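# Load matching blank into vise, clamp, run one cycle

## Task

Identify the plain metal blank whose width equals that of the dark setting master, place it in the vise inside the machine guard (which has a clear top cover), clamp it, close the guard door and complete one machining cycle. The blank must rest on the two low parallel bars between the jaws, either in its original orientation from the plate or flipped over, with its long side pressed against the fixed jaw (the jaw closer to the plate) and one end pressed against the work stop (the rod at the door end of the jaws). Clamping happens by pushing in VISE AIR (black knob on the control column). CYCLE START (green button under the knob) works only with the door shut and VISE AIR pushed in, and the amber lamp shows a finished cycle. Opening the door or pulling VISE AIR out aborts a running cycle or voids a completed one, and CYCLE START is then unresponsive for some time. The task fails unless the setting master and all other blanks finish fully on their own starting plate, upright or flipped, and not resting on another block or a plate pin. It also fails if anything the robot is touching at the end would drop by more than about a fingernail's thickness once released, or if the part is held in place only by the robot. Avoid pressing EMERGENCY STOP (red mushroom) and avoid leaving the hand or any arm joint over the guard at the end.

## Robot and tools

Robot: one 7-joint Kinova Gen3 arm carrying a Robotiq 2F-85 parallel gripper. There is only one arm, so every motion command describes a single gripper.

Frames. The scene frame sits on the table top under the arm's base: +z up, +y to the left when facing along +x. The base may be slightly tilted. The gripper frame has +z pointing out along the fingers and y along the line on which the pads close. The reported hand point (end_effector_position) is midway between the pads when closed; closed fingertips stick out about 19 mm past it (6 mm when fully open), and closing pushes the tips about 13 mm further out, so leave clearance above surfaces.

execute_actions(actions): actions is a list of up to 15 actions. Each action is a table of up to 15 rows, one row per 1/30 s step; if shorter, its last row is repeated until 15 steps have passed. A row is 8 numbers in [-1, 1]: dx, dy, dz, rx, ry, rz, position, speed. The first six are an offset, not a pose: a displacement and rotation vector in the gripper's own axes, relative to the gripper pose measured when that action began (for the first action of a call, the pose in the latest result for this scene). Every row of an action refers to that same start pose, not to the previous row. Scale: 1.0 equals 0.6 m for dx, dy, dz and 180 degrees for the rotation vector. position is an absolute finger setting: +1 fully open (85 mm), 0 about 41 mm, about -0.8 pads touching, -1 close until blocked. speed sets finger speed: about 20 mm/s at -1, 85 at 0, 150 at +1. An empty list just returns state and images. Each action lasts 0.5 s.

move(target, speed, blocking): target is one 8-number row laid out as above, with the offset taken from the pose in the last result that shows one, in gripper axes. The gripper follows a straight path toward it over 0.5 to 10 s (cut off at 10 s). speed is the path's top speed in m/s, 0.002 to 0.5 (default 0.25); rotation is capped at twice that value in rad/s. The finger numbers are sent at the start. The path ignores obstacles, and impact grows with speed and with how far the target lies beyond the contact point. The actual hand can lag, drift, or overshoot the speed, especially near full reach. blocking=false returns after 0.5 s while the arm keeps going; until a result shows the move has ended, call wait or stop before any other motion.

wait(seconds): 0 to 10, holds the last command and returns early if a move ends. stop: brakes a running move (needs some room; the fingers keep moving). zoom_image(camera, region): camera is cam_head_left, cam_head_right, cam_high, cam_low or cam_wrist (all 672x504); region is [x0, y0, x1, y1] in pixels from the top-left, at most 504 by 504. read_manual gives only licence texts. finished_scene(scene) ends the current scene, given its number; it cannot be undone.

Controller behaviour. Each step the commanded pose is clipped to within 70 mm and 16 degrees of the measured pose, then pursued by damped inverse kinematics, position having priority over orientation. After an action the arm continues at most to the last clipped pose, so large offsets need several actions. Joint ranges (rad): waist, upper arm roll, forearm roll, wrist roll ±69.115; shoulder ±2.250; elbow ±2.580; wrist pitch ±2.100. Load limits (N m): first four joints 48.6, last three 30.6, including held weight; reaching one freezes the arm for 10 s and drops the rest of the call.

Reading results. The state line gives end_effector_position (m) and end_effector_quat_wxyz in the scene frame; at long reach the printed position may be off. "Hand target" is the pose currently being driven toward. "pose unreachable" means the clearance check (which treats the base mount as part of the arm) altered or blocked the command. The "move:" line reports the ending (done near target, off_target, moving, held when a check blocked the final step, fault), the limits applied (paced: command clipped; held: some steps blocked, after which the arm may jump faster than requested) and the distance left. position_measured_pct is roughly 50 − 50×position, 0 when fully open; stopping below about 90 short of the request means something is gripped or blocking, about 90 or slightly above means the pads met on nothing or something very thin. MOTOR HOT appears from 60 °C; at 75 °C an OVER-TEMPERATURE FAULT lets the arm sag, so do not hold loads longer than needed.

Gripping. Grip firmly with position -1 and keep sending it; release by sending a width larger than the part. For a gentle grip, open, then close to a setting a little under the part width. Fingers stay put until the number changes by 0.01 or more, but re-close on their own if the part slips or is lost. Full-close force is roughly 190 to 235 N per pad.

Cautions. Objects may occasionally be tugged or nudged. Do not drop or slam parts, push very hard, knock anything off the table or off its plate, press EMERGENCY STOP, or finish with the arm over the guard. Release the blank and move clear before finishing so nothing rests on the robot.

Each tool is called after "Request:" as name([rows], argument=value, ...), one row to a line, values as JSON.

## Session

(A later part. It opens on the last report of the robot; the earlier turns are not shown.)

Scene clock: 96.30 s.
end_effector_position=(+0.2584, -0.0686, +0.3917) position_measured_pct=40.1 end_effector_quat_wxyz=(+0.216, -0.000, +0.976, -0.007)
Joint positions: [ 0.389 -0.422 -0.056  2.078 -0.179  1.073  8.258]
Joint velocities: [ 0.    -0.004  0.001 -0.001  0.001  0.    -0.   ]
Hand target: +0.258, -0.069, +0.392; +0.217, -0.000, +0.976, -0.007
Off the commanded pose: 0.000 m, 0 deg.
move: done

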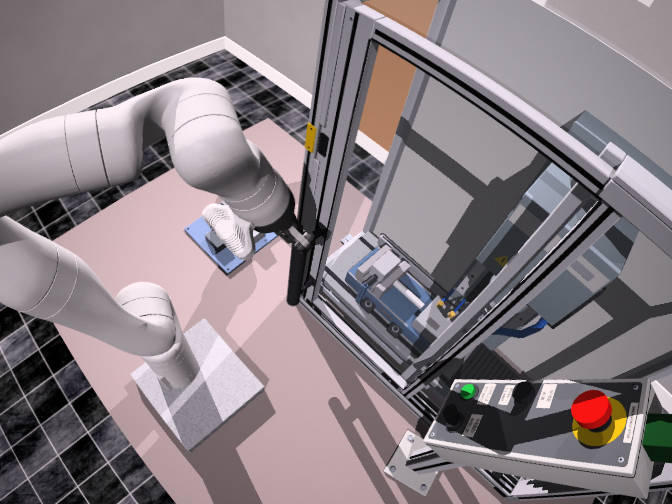

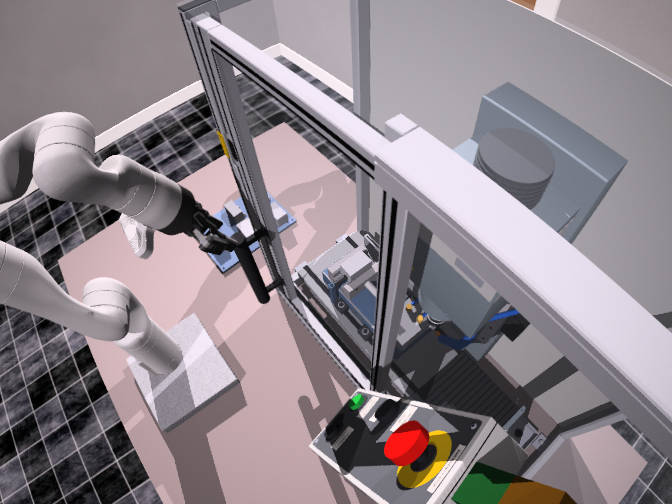

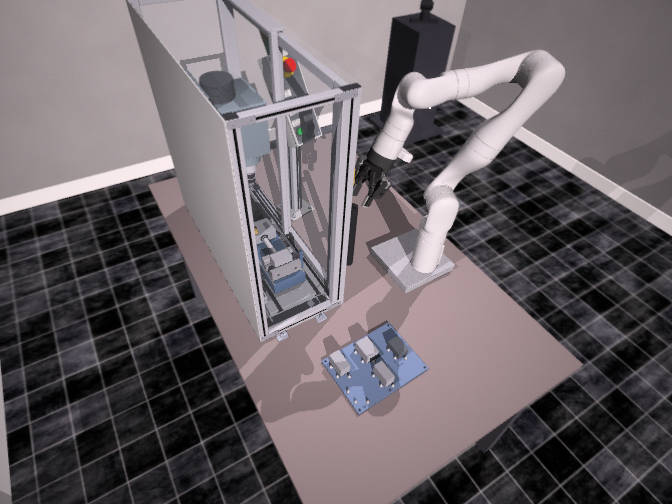

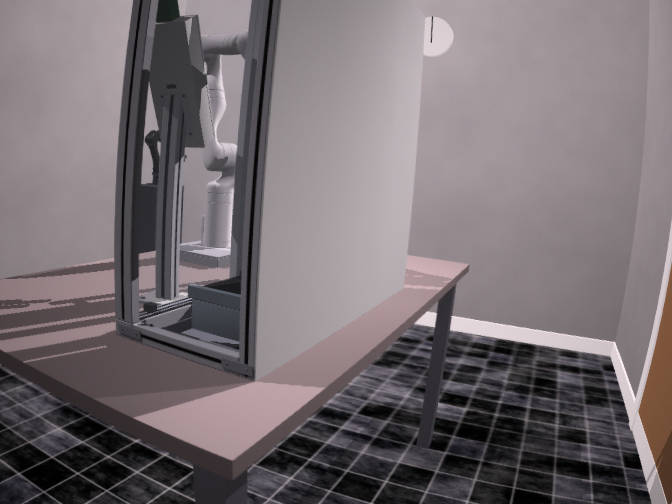

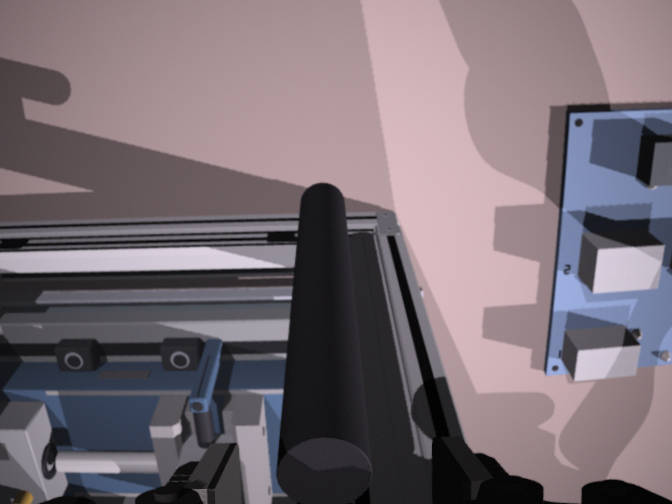

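Request:
move(target=[-0.011,-0.5,-0.081,0.319,0.002,0,-1,0], speed=0.25)

Scene clock: 99.37 s.
end_effector_position=(+0.2433, -0.3671, +0.4418) position_measured_pct=91.7 end_effector_quat_wxyz=(+0.186, +0.102, +0.854, -0.474)
Joint positions: [ 1.089 -0.206 -0.549  2.207  1.217  0.616  7.263]
Joint velocities: [ 0.001  0.003  0.002  0.     0.002  0.001 -0.001]
Hand target: +0.243, -0.367, +0.442; +0.186, +0.103, +0.854, -0.474
Off the commanded pose: 0.001 m, 0 deg.
move: done

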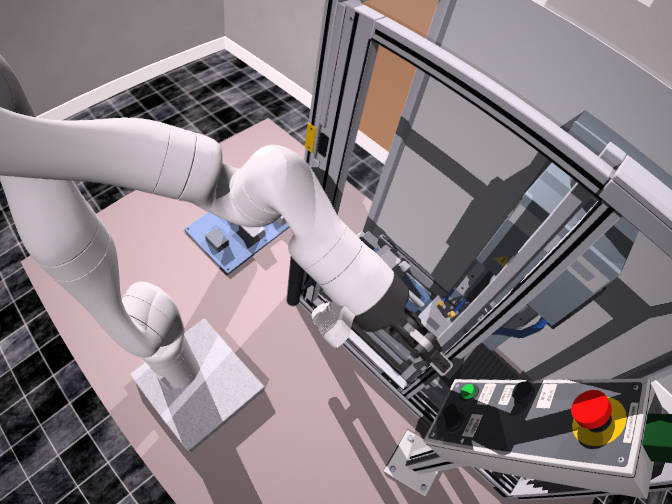

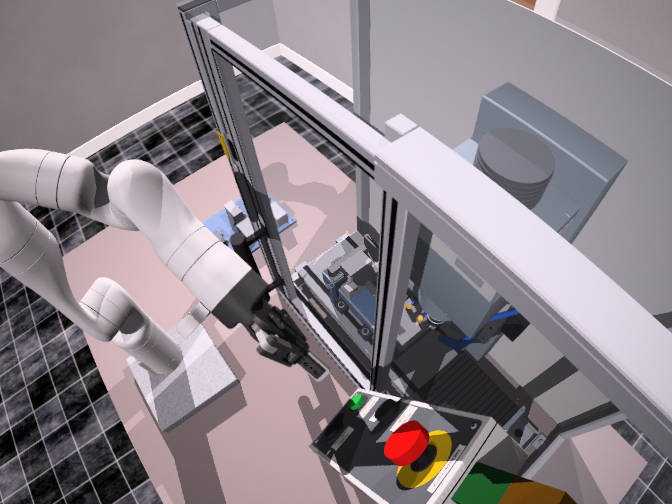

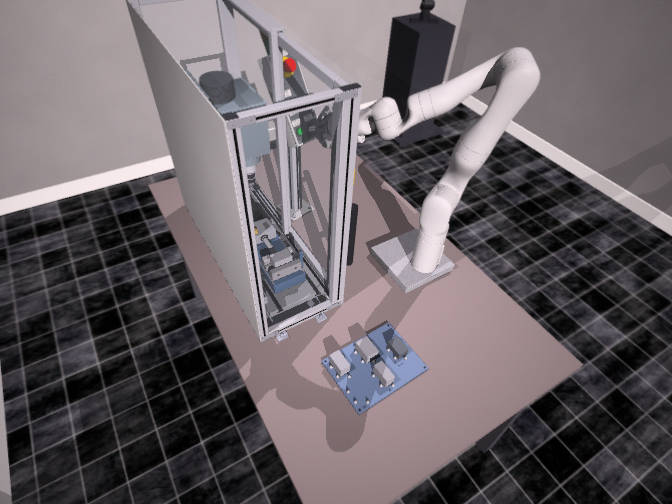

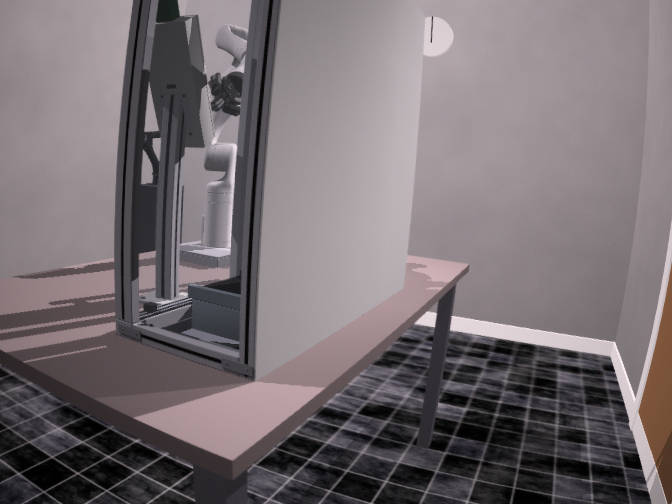

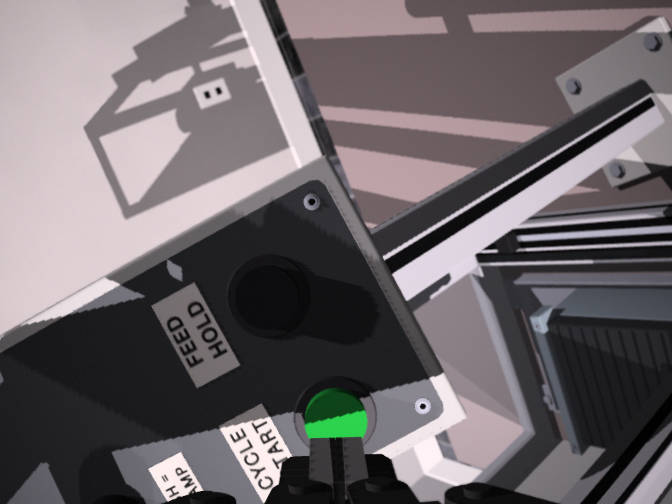

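Request:
move(target=[0.001,0.001,0.072,0,0,0,-1,0], speed=0.1)

Request:
move(target=[0,0,0.022,0,0,0,-1,0], speed=0.02)

Scene clock: 100.27 s.
end_effector_position=(+0.2525, -0.4032, +0.4207) position_measured_pct=91.7 end_effector_quat_wxyz=(+0.186, +0.102, +0.854, -0.475)
Joint positions: [ 1.125 -0.087 -0.544  2.204  1.432  0.592  7.087]
Joint velocities: [-0.     0.009  0.001  0.    -0.001  0.001 -0.002]
Hand target: +0.252, -0.403, +0.420; +0.186, +0.102, +0.854, -0.474
Off the commanded pose: 0.000 m, 0 deg.
move: done

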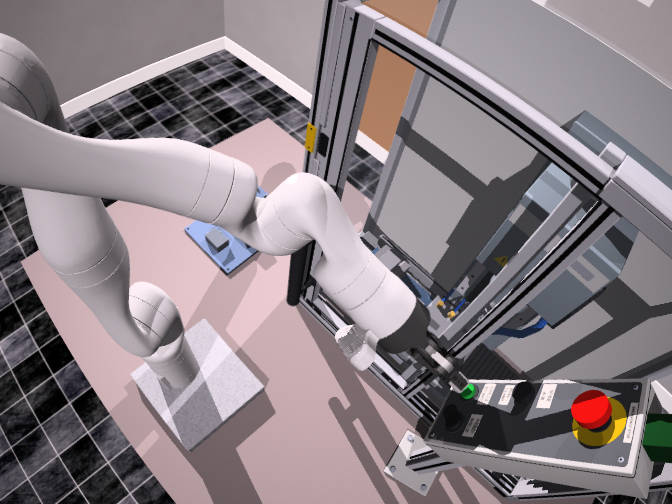

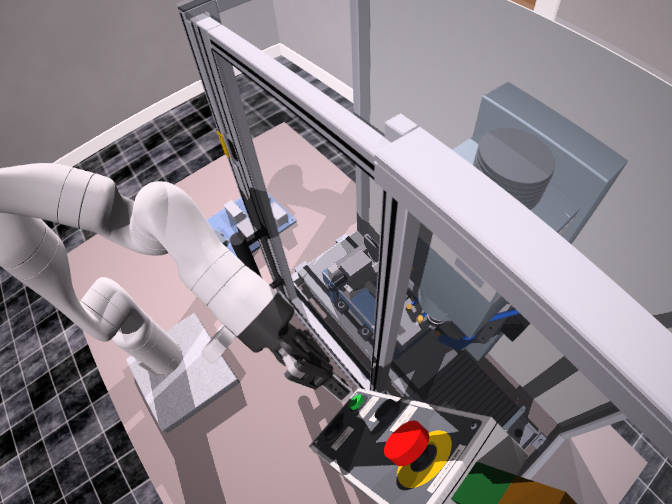

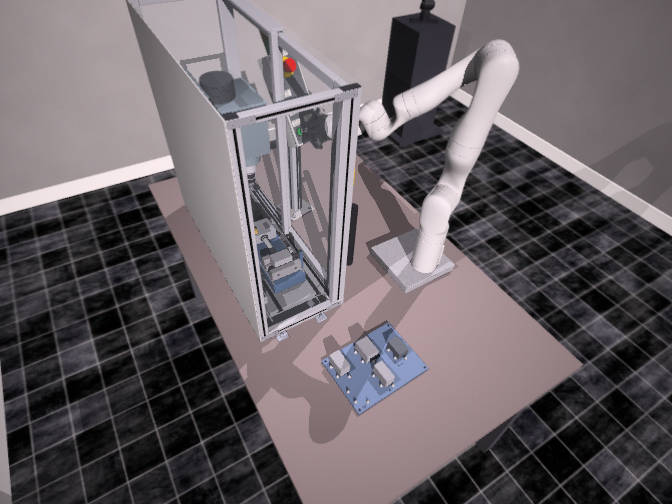

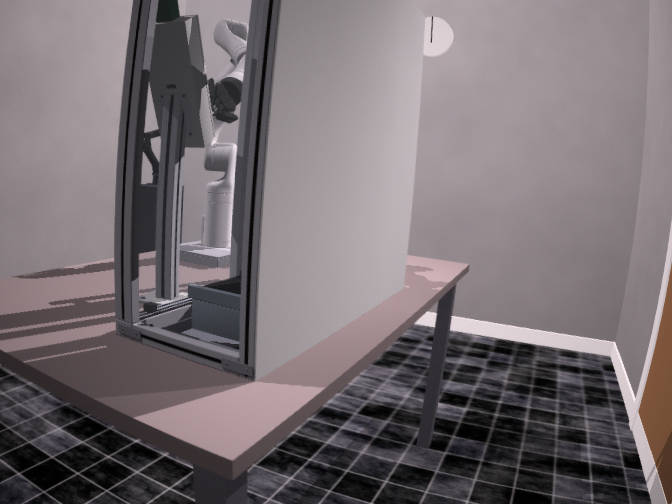

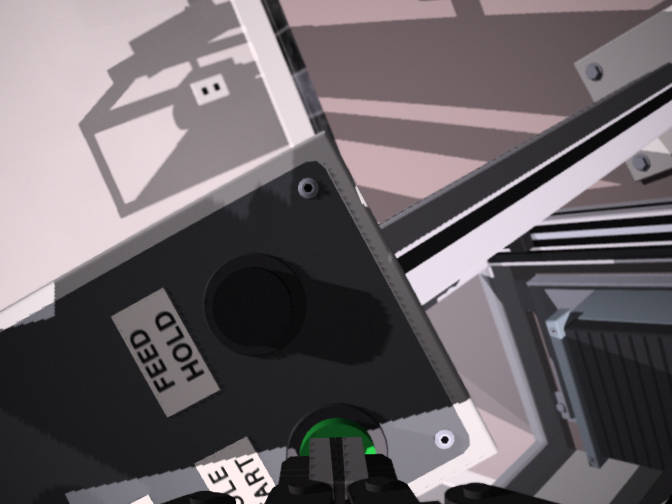

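Scene clock: 101.17 s.
end_effector_position=(+0.2554, -0.4141, +0.4146) position_measured_pct=91.7 end_effector_quat_wxyz=(+0.187, +0.102, +0.854, -0.475)
Joint positions: [ 1.131 -0.051 -0.539  2.199  1.494  0.591  7.039]
Joint velocities: [ 0.001  0.002  0.001 -0.001  0.001  0.    -0.001]
Hand target: +0.255, -0.414, +0.414; +0.186, +0.102, +0.854, -0.474
Off the commanded pose: 0.000 m, 0 deg.
move: done

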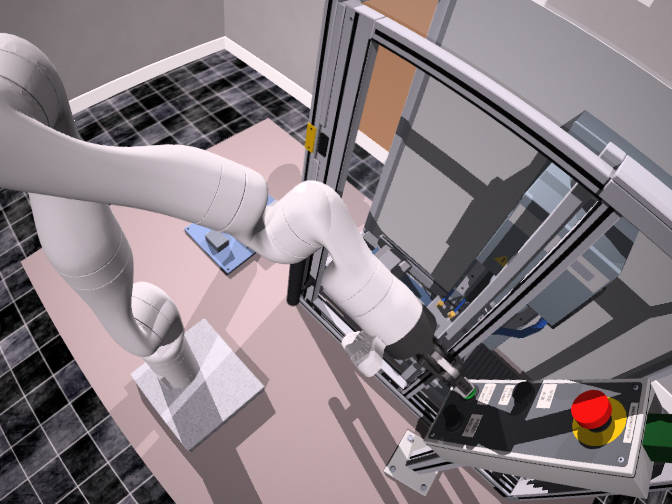

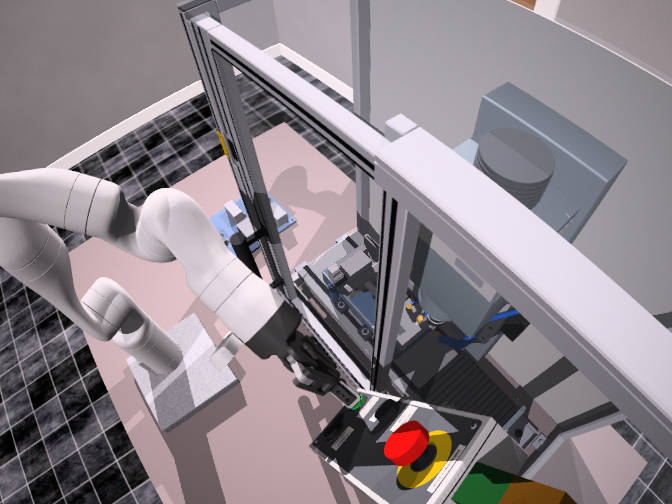

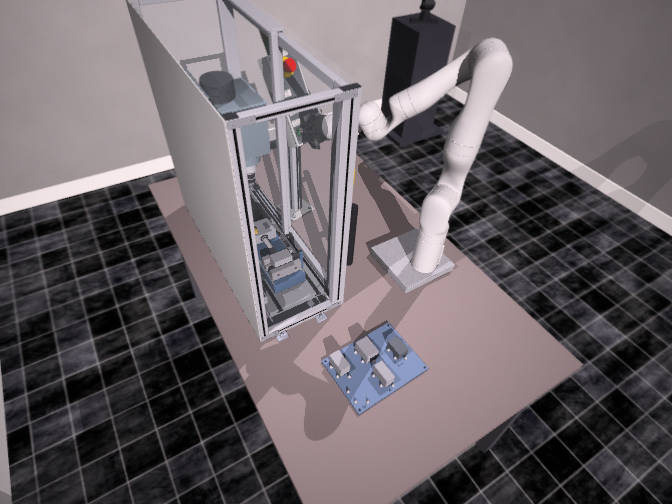

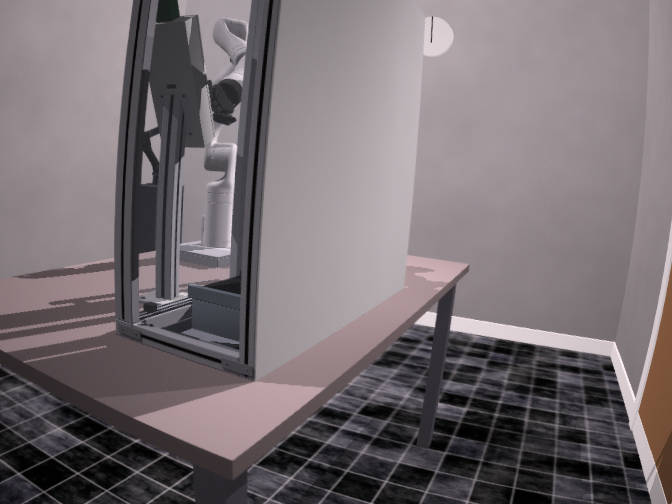

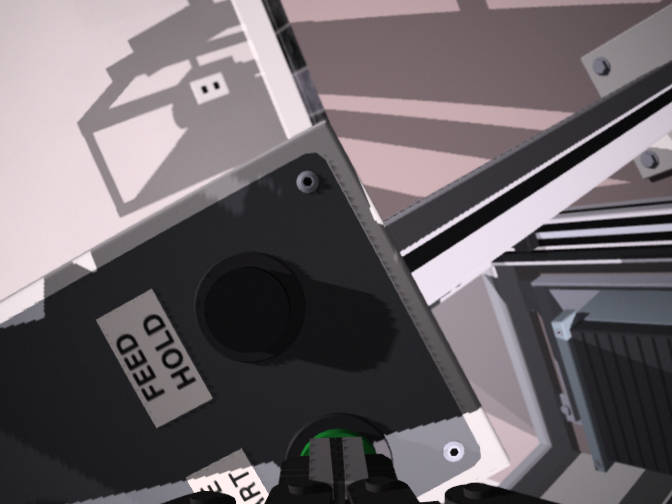

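Request:
move(target=[0,0,0.013,0,0,0,-1,0], speed=0.02)

Scene clock: 101.93 s.
end_effector_position=(+0.2576, -0.4167, +0.4144) position_measured_pct=91.7 end_effector_quat_wxyz=(+0.189, +0.100, +0.852, -0.478)
Joint positions: [ 1.134 -0.041 -0.543  2.201  1.527  0.593  7.011]
Joint velocities: [ 0.005  0.001 -0.004  0.     0.     0.    -0.001]
Hand target: +0.257, -0.421, +0.411; +0.187, +0.102, +0.854, -0.475
Off the commanded pose: 0.005 m, 1 deg.
move: off_target

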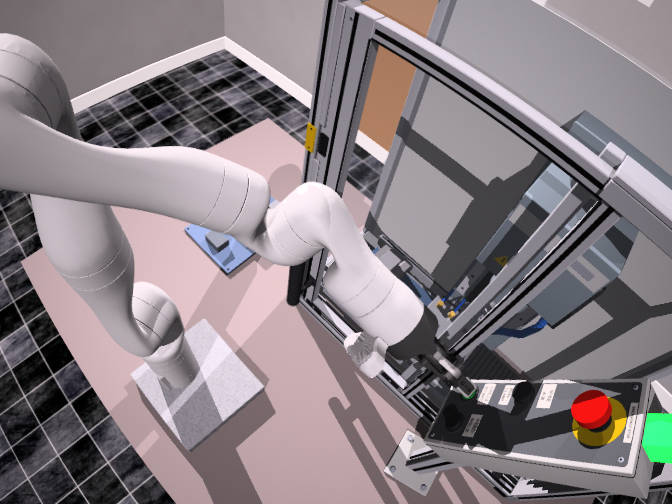

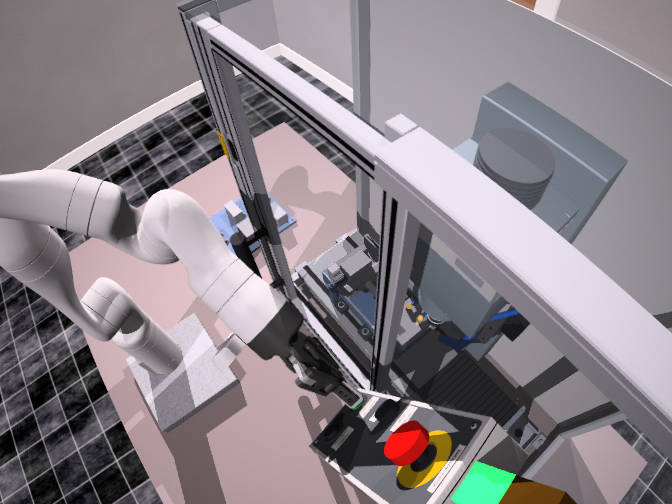

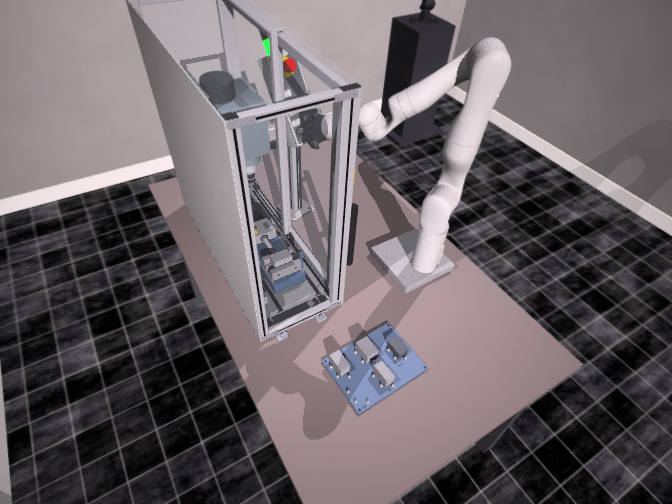

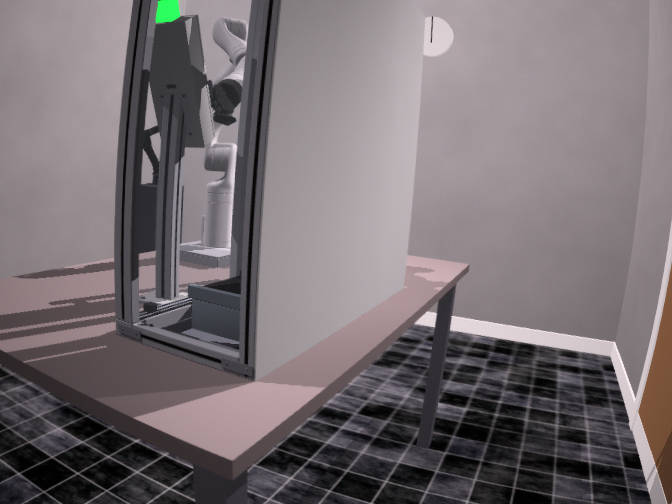

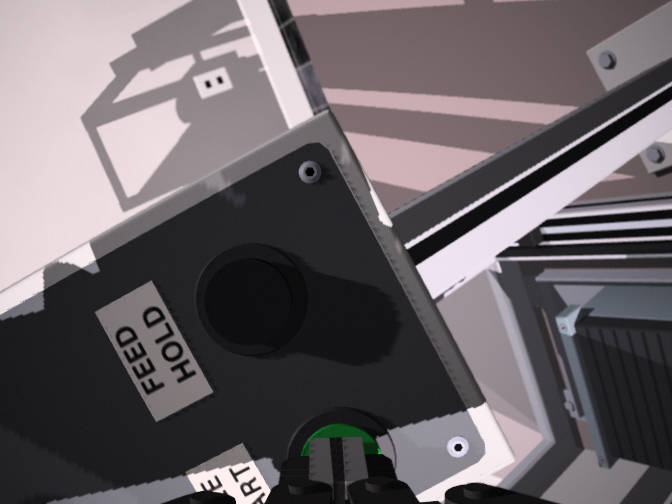

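Green lamp on: cycle running. Back off.

Request:
move(target=[0.05,0,-0.13,0,0,0,-1,0], speed=0.15)

Request:
wait(seconds=5)

Scene clock: 103.13 s.
end_effector_position=(+0.2127, -0.3506, +0.4386) position_measured_pct=91.7 end_effector_quat_wxyz=(+0.188, +0.100, +0.852, -0.478)
Joint positions: [ 1.095 -0.309 -0.496  2.289  1.177  0.542  7.315]
Joint velocities: [-0.    -0.005 -0.001 -0.001 -0.003 -0.001  0.001]
Hand target: +0.213, -0.351, +0.439; +0.188, +0.100, +0.852, -0.478
Off the commanded pose: 0.000 m, 0 deg.
move: done

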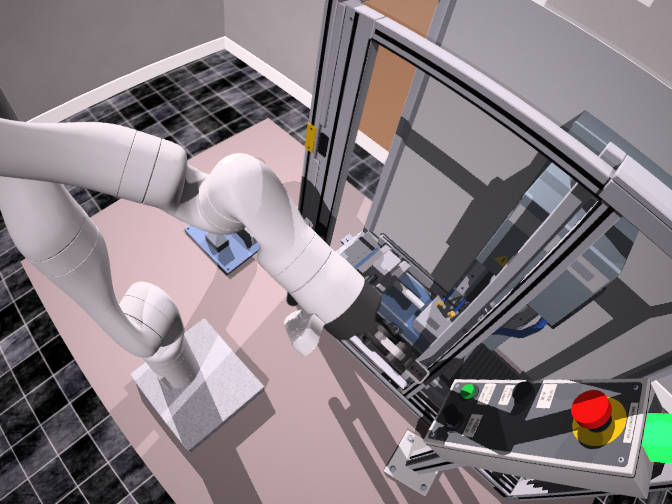

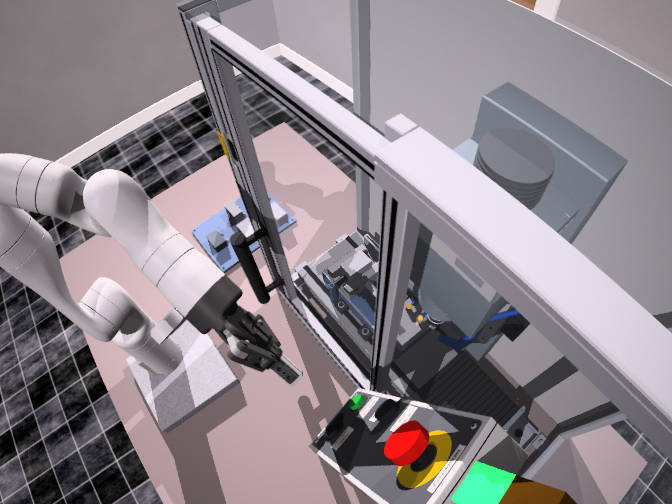

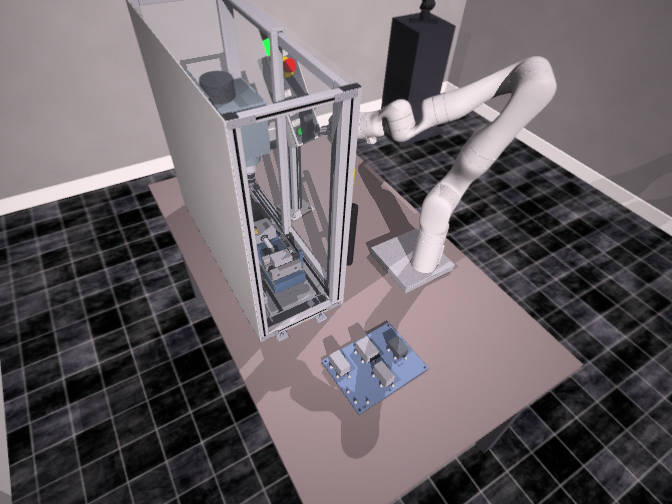

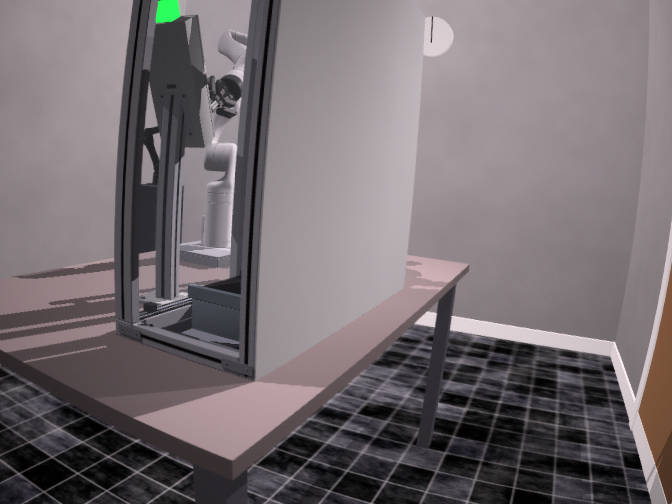

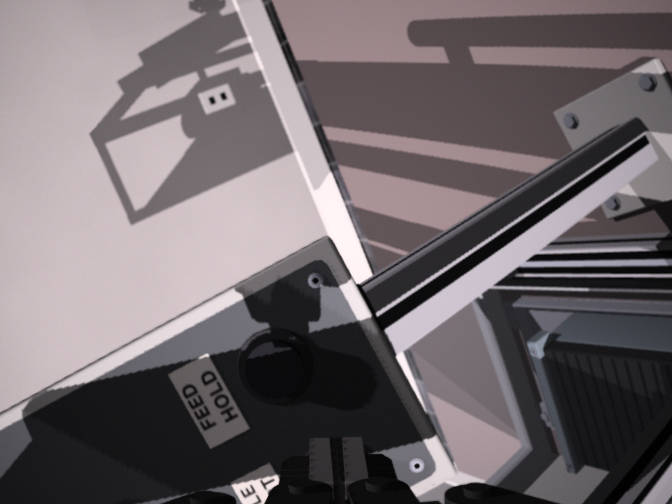

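Scene clock: 108.13 s.
end_effector_position=(+0.2127, -0.3505, +0.4388) position_measured_pct=91.7 end_effector_quat_wxyz=(+0.188, +0.100, +0.852, -0.478)
Joint positions: [ 1.095 -0.309 -0.496  2.289  1.177  0.542  7.315]
Joint velocities: [-0.001 -0.001  0.    -0.     0.    -0.     0.   ]
Hand target: +0.213, -0.351, +0.439; +0.188, +0.100, +0.852, -0.478
Off the commanded pose: 0.000 m, 0 deg.
wait: 5.00 s; at rest by 0.17 s

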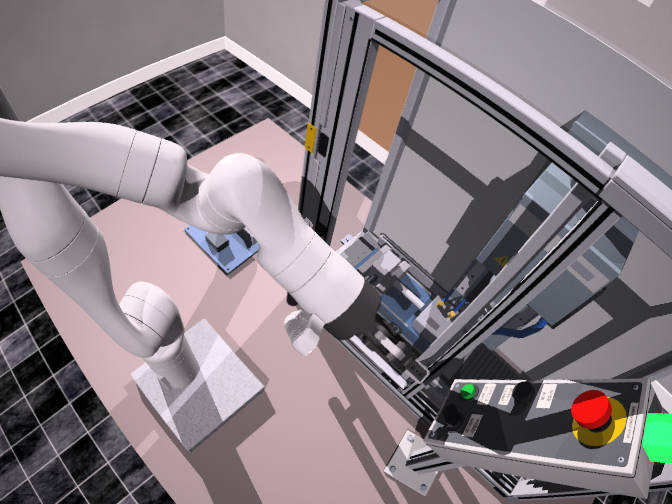

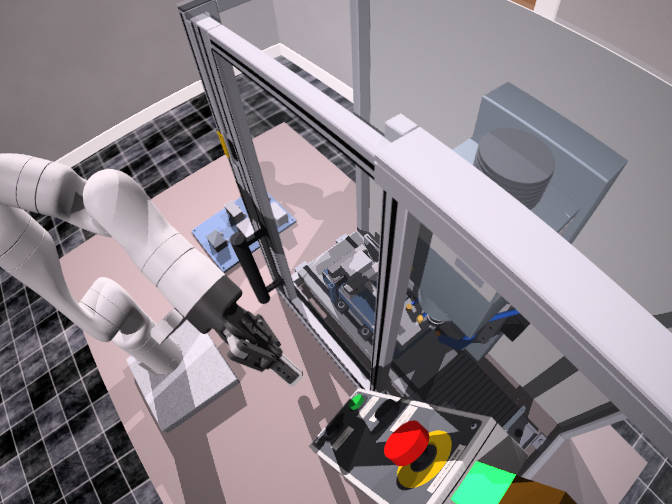

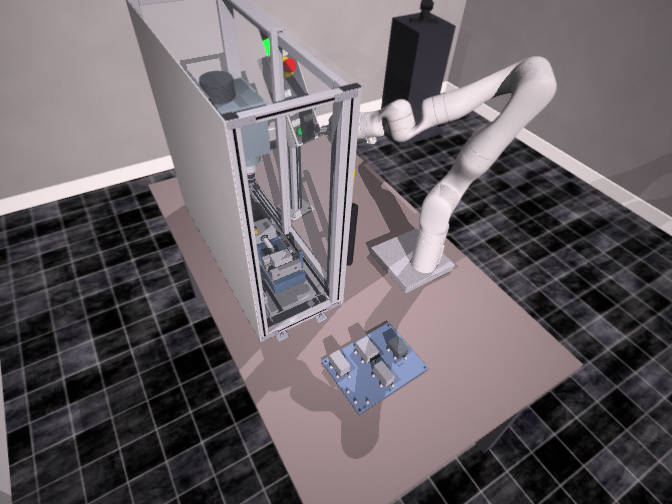

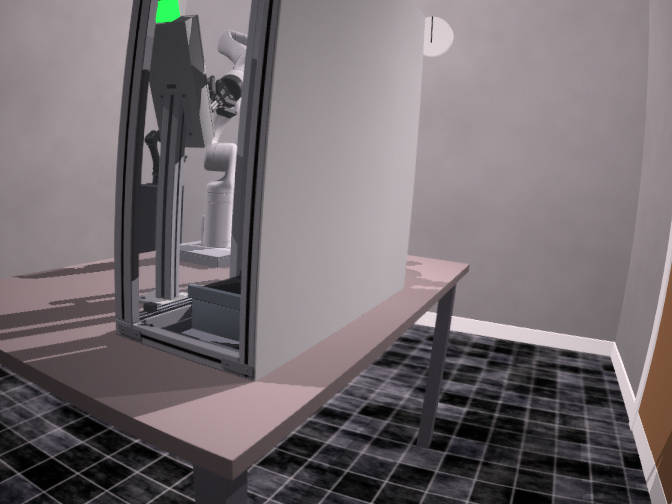

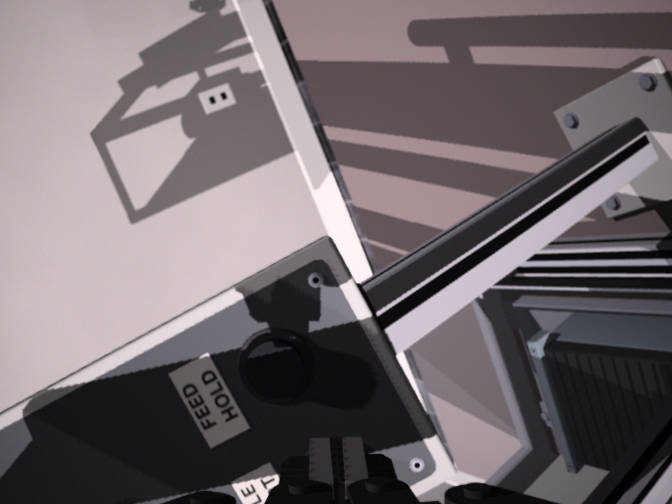

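Request:
zoom_image(camera="cam_high", region=[310,315,440,420])

Request:
wait(seconds=6)

Region (310, 315, 440, 420) of cam_high's 672x504 image, scaled by 3.877, with more detail than that image has; it fills the top 407 rows of this view, and the rest is white.

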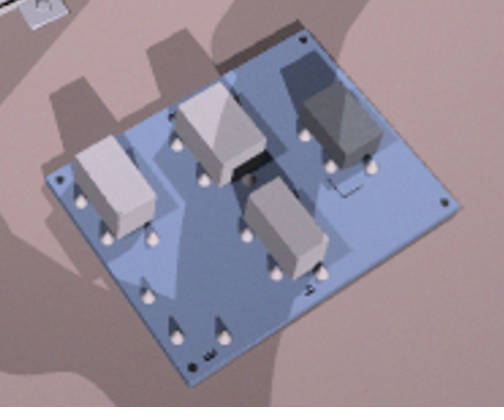

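Scene clock: 114.20 s.
end_effector_position=(+0.2127, -0.3505, +0.4388) position_measured_pct=91.7 end_effector_quat_wxyz=(+0.188, +0.100, +0.852, -0.478)
Joint positions: [ 1.095 -0.309 -0.496  2.289  1.177  0.542  7.315]
Joint velocities: [ 0.002  0.     0.    -0.    -0.     0.     0.   ]
Hand target: +0.213, -0.351, +0.439; +0.188, +0.100, +0.852, -0.478
Off the commanded pose: 0.000 m, 0 deg.
wait: 6.00 s; at rest by 0.10 s

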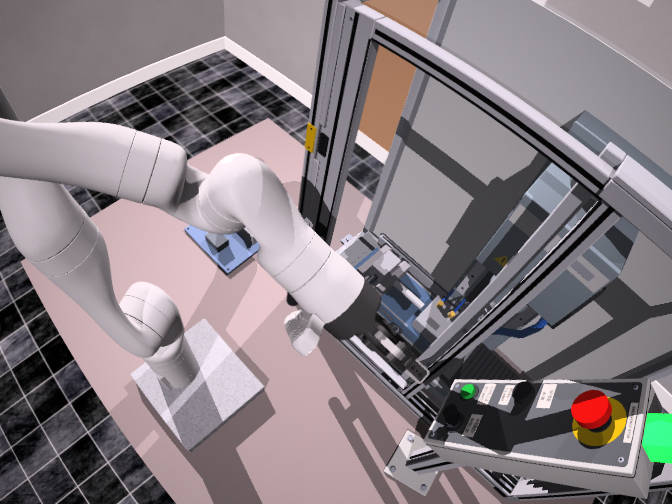

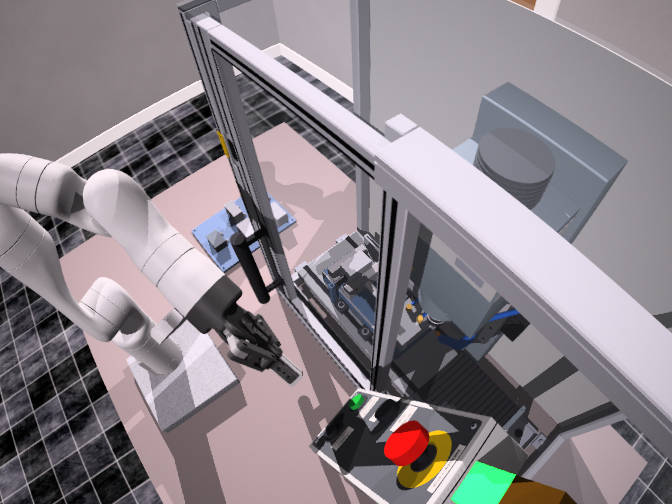

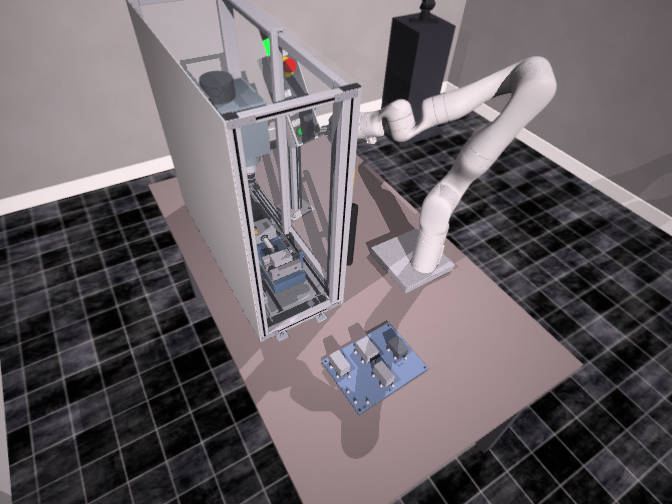

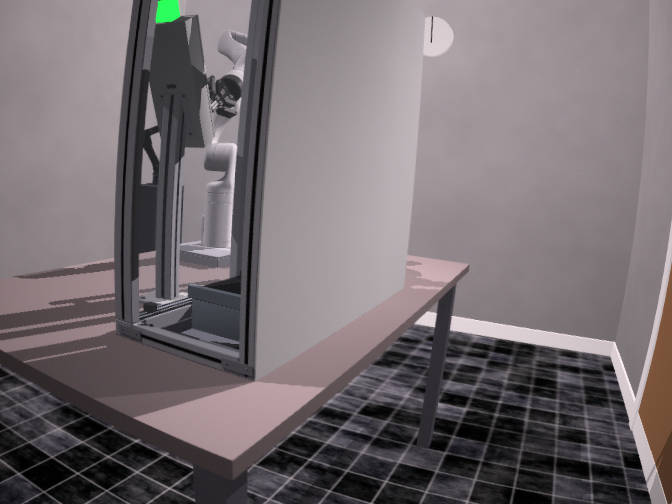

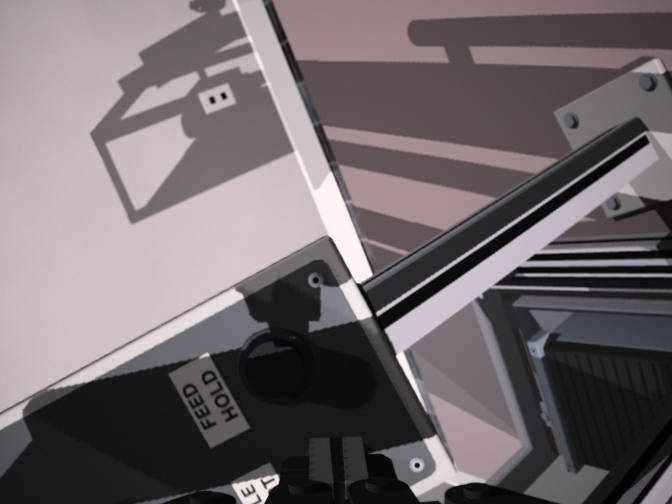

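Request:
wait(seconds=8)

Scene clock: 122.30 s.
end_effector_position=(+0.2127, -0.3505, +0.4388) position_measured_pct=91.7 end_effector_quat_wxyz=(+0.188, +0.100, +0.852, -0.478)
Joint positions: [ 1.095 -0.309 -0.496  2.289  1.177  0.542  7.315]
Joint velocities: [-0.     0.    -0.    -0.    -0.001  0.     0.   ]
Hand target: +0.213, -0.351, +0.439; +0.188, +0.100, +0.852, -0.478
Off the commanded pose: 0.000 m, 0 deg.
wait: 8.00 s; at rest by 0.07 s

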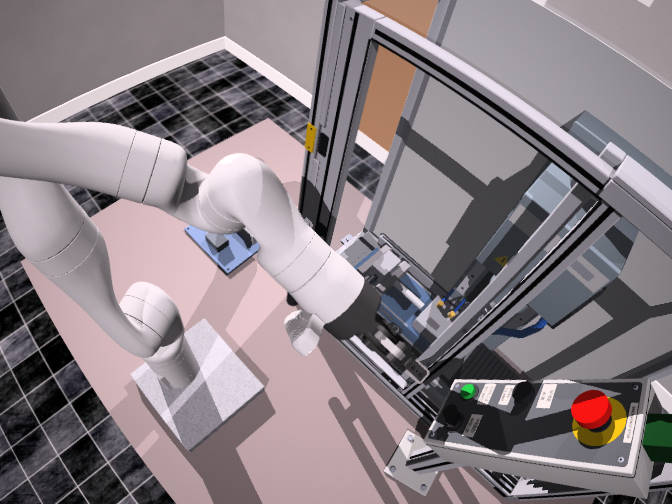

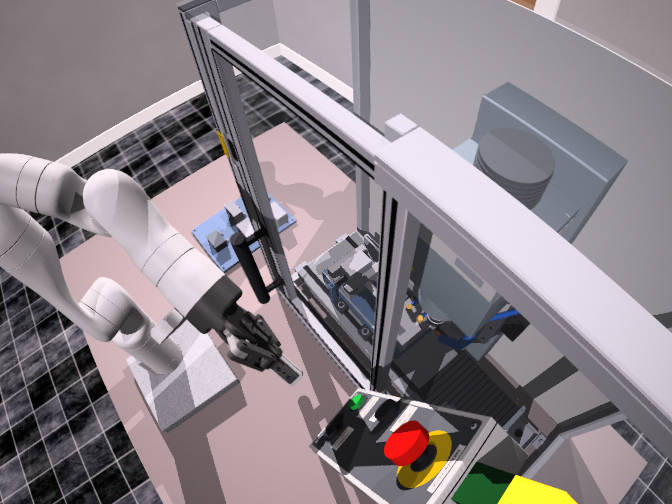

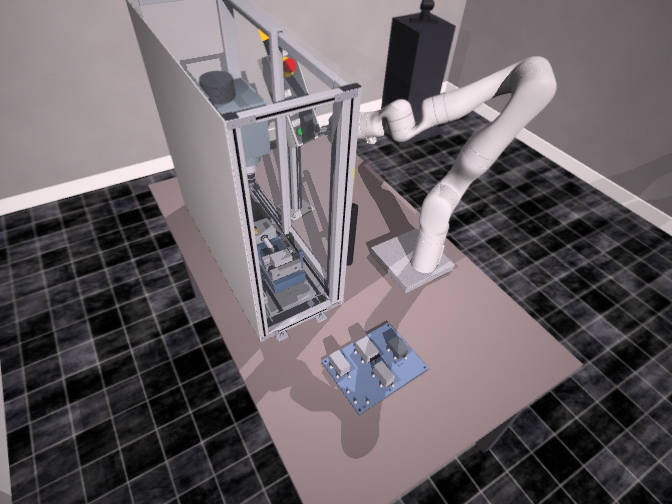

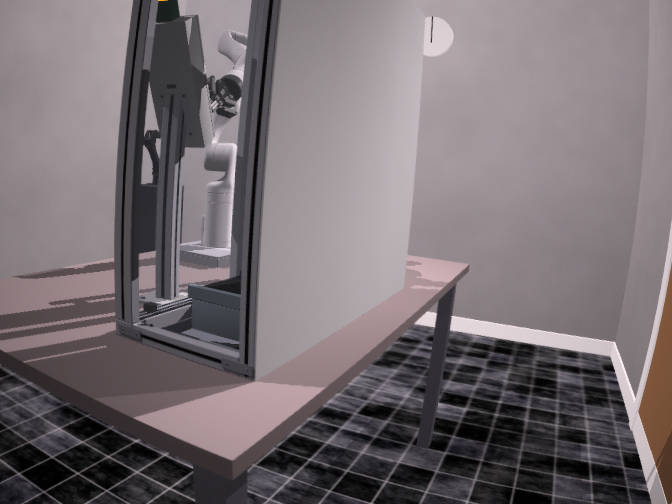

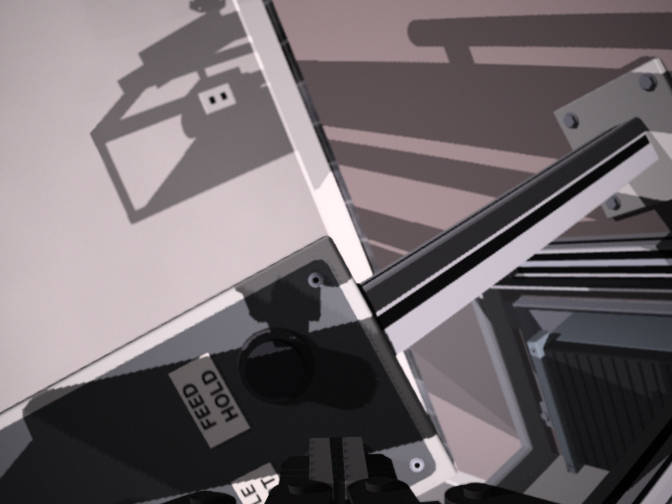

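Amber lit.

Request:
finished_scene(scene=1)

The scene is finished: the task was done.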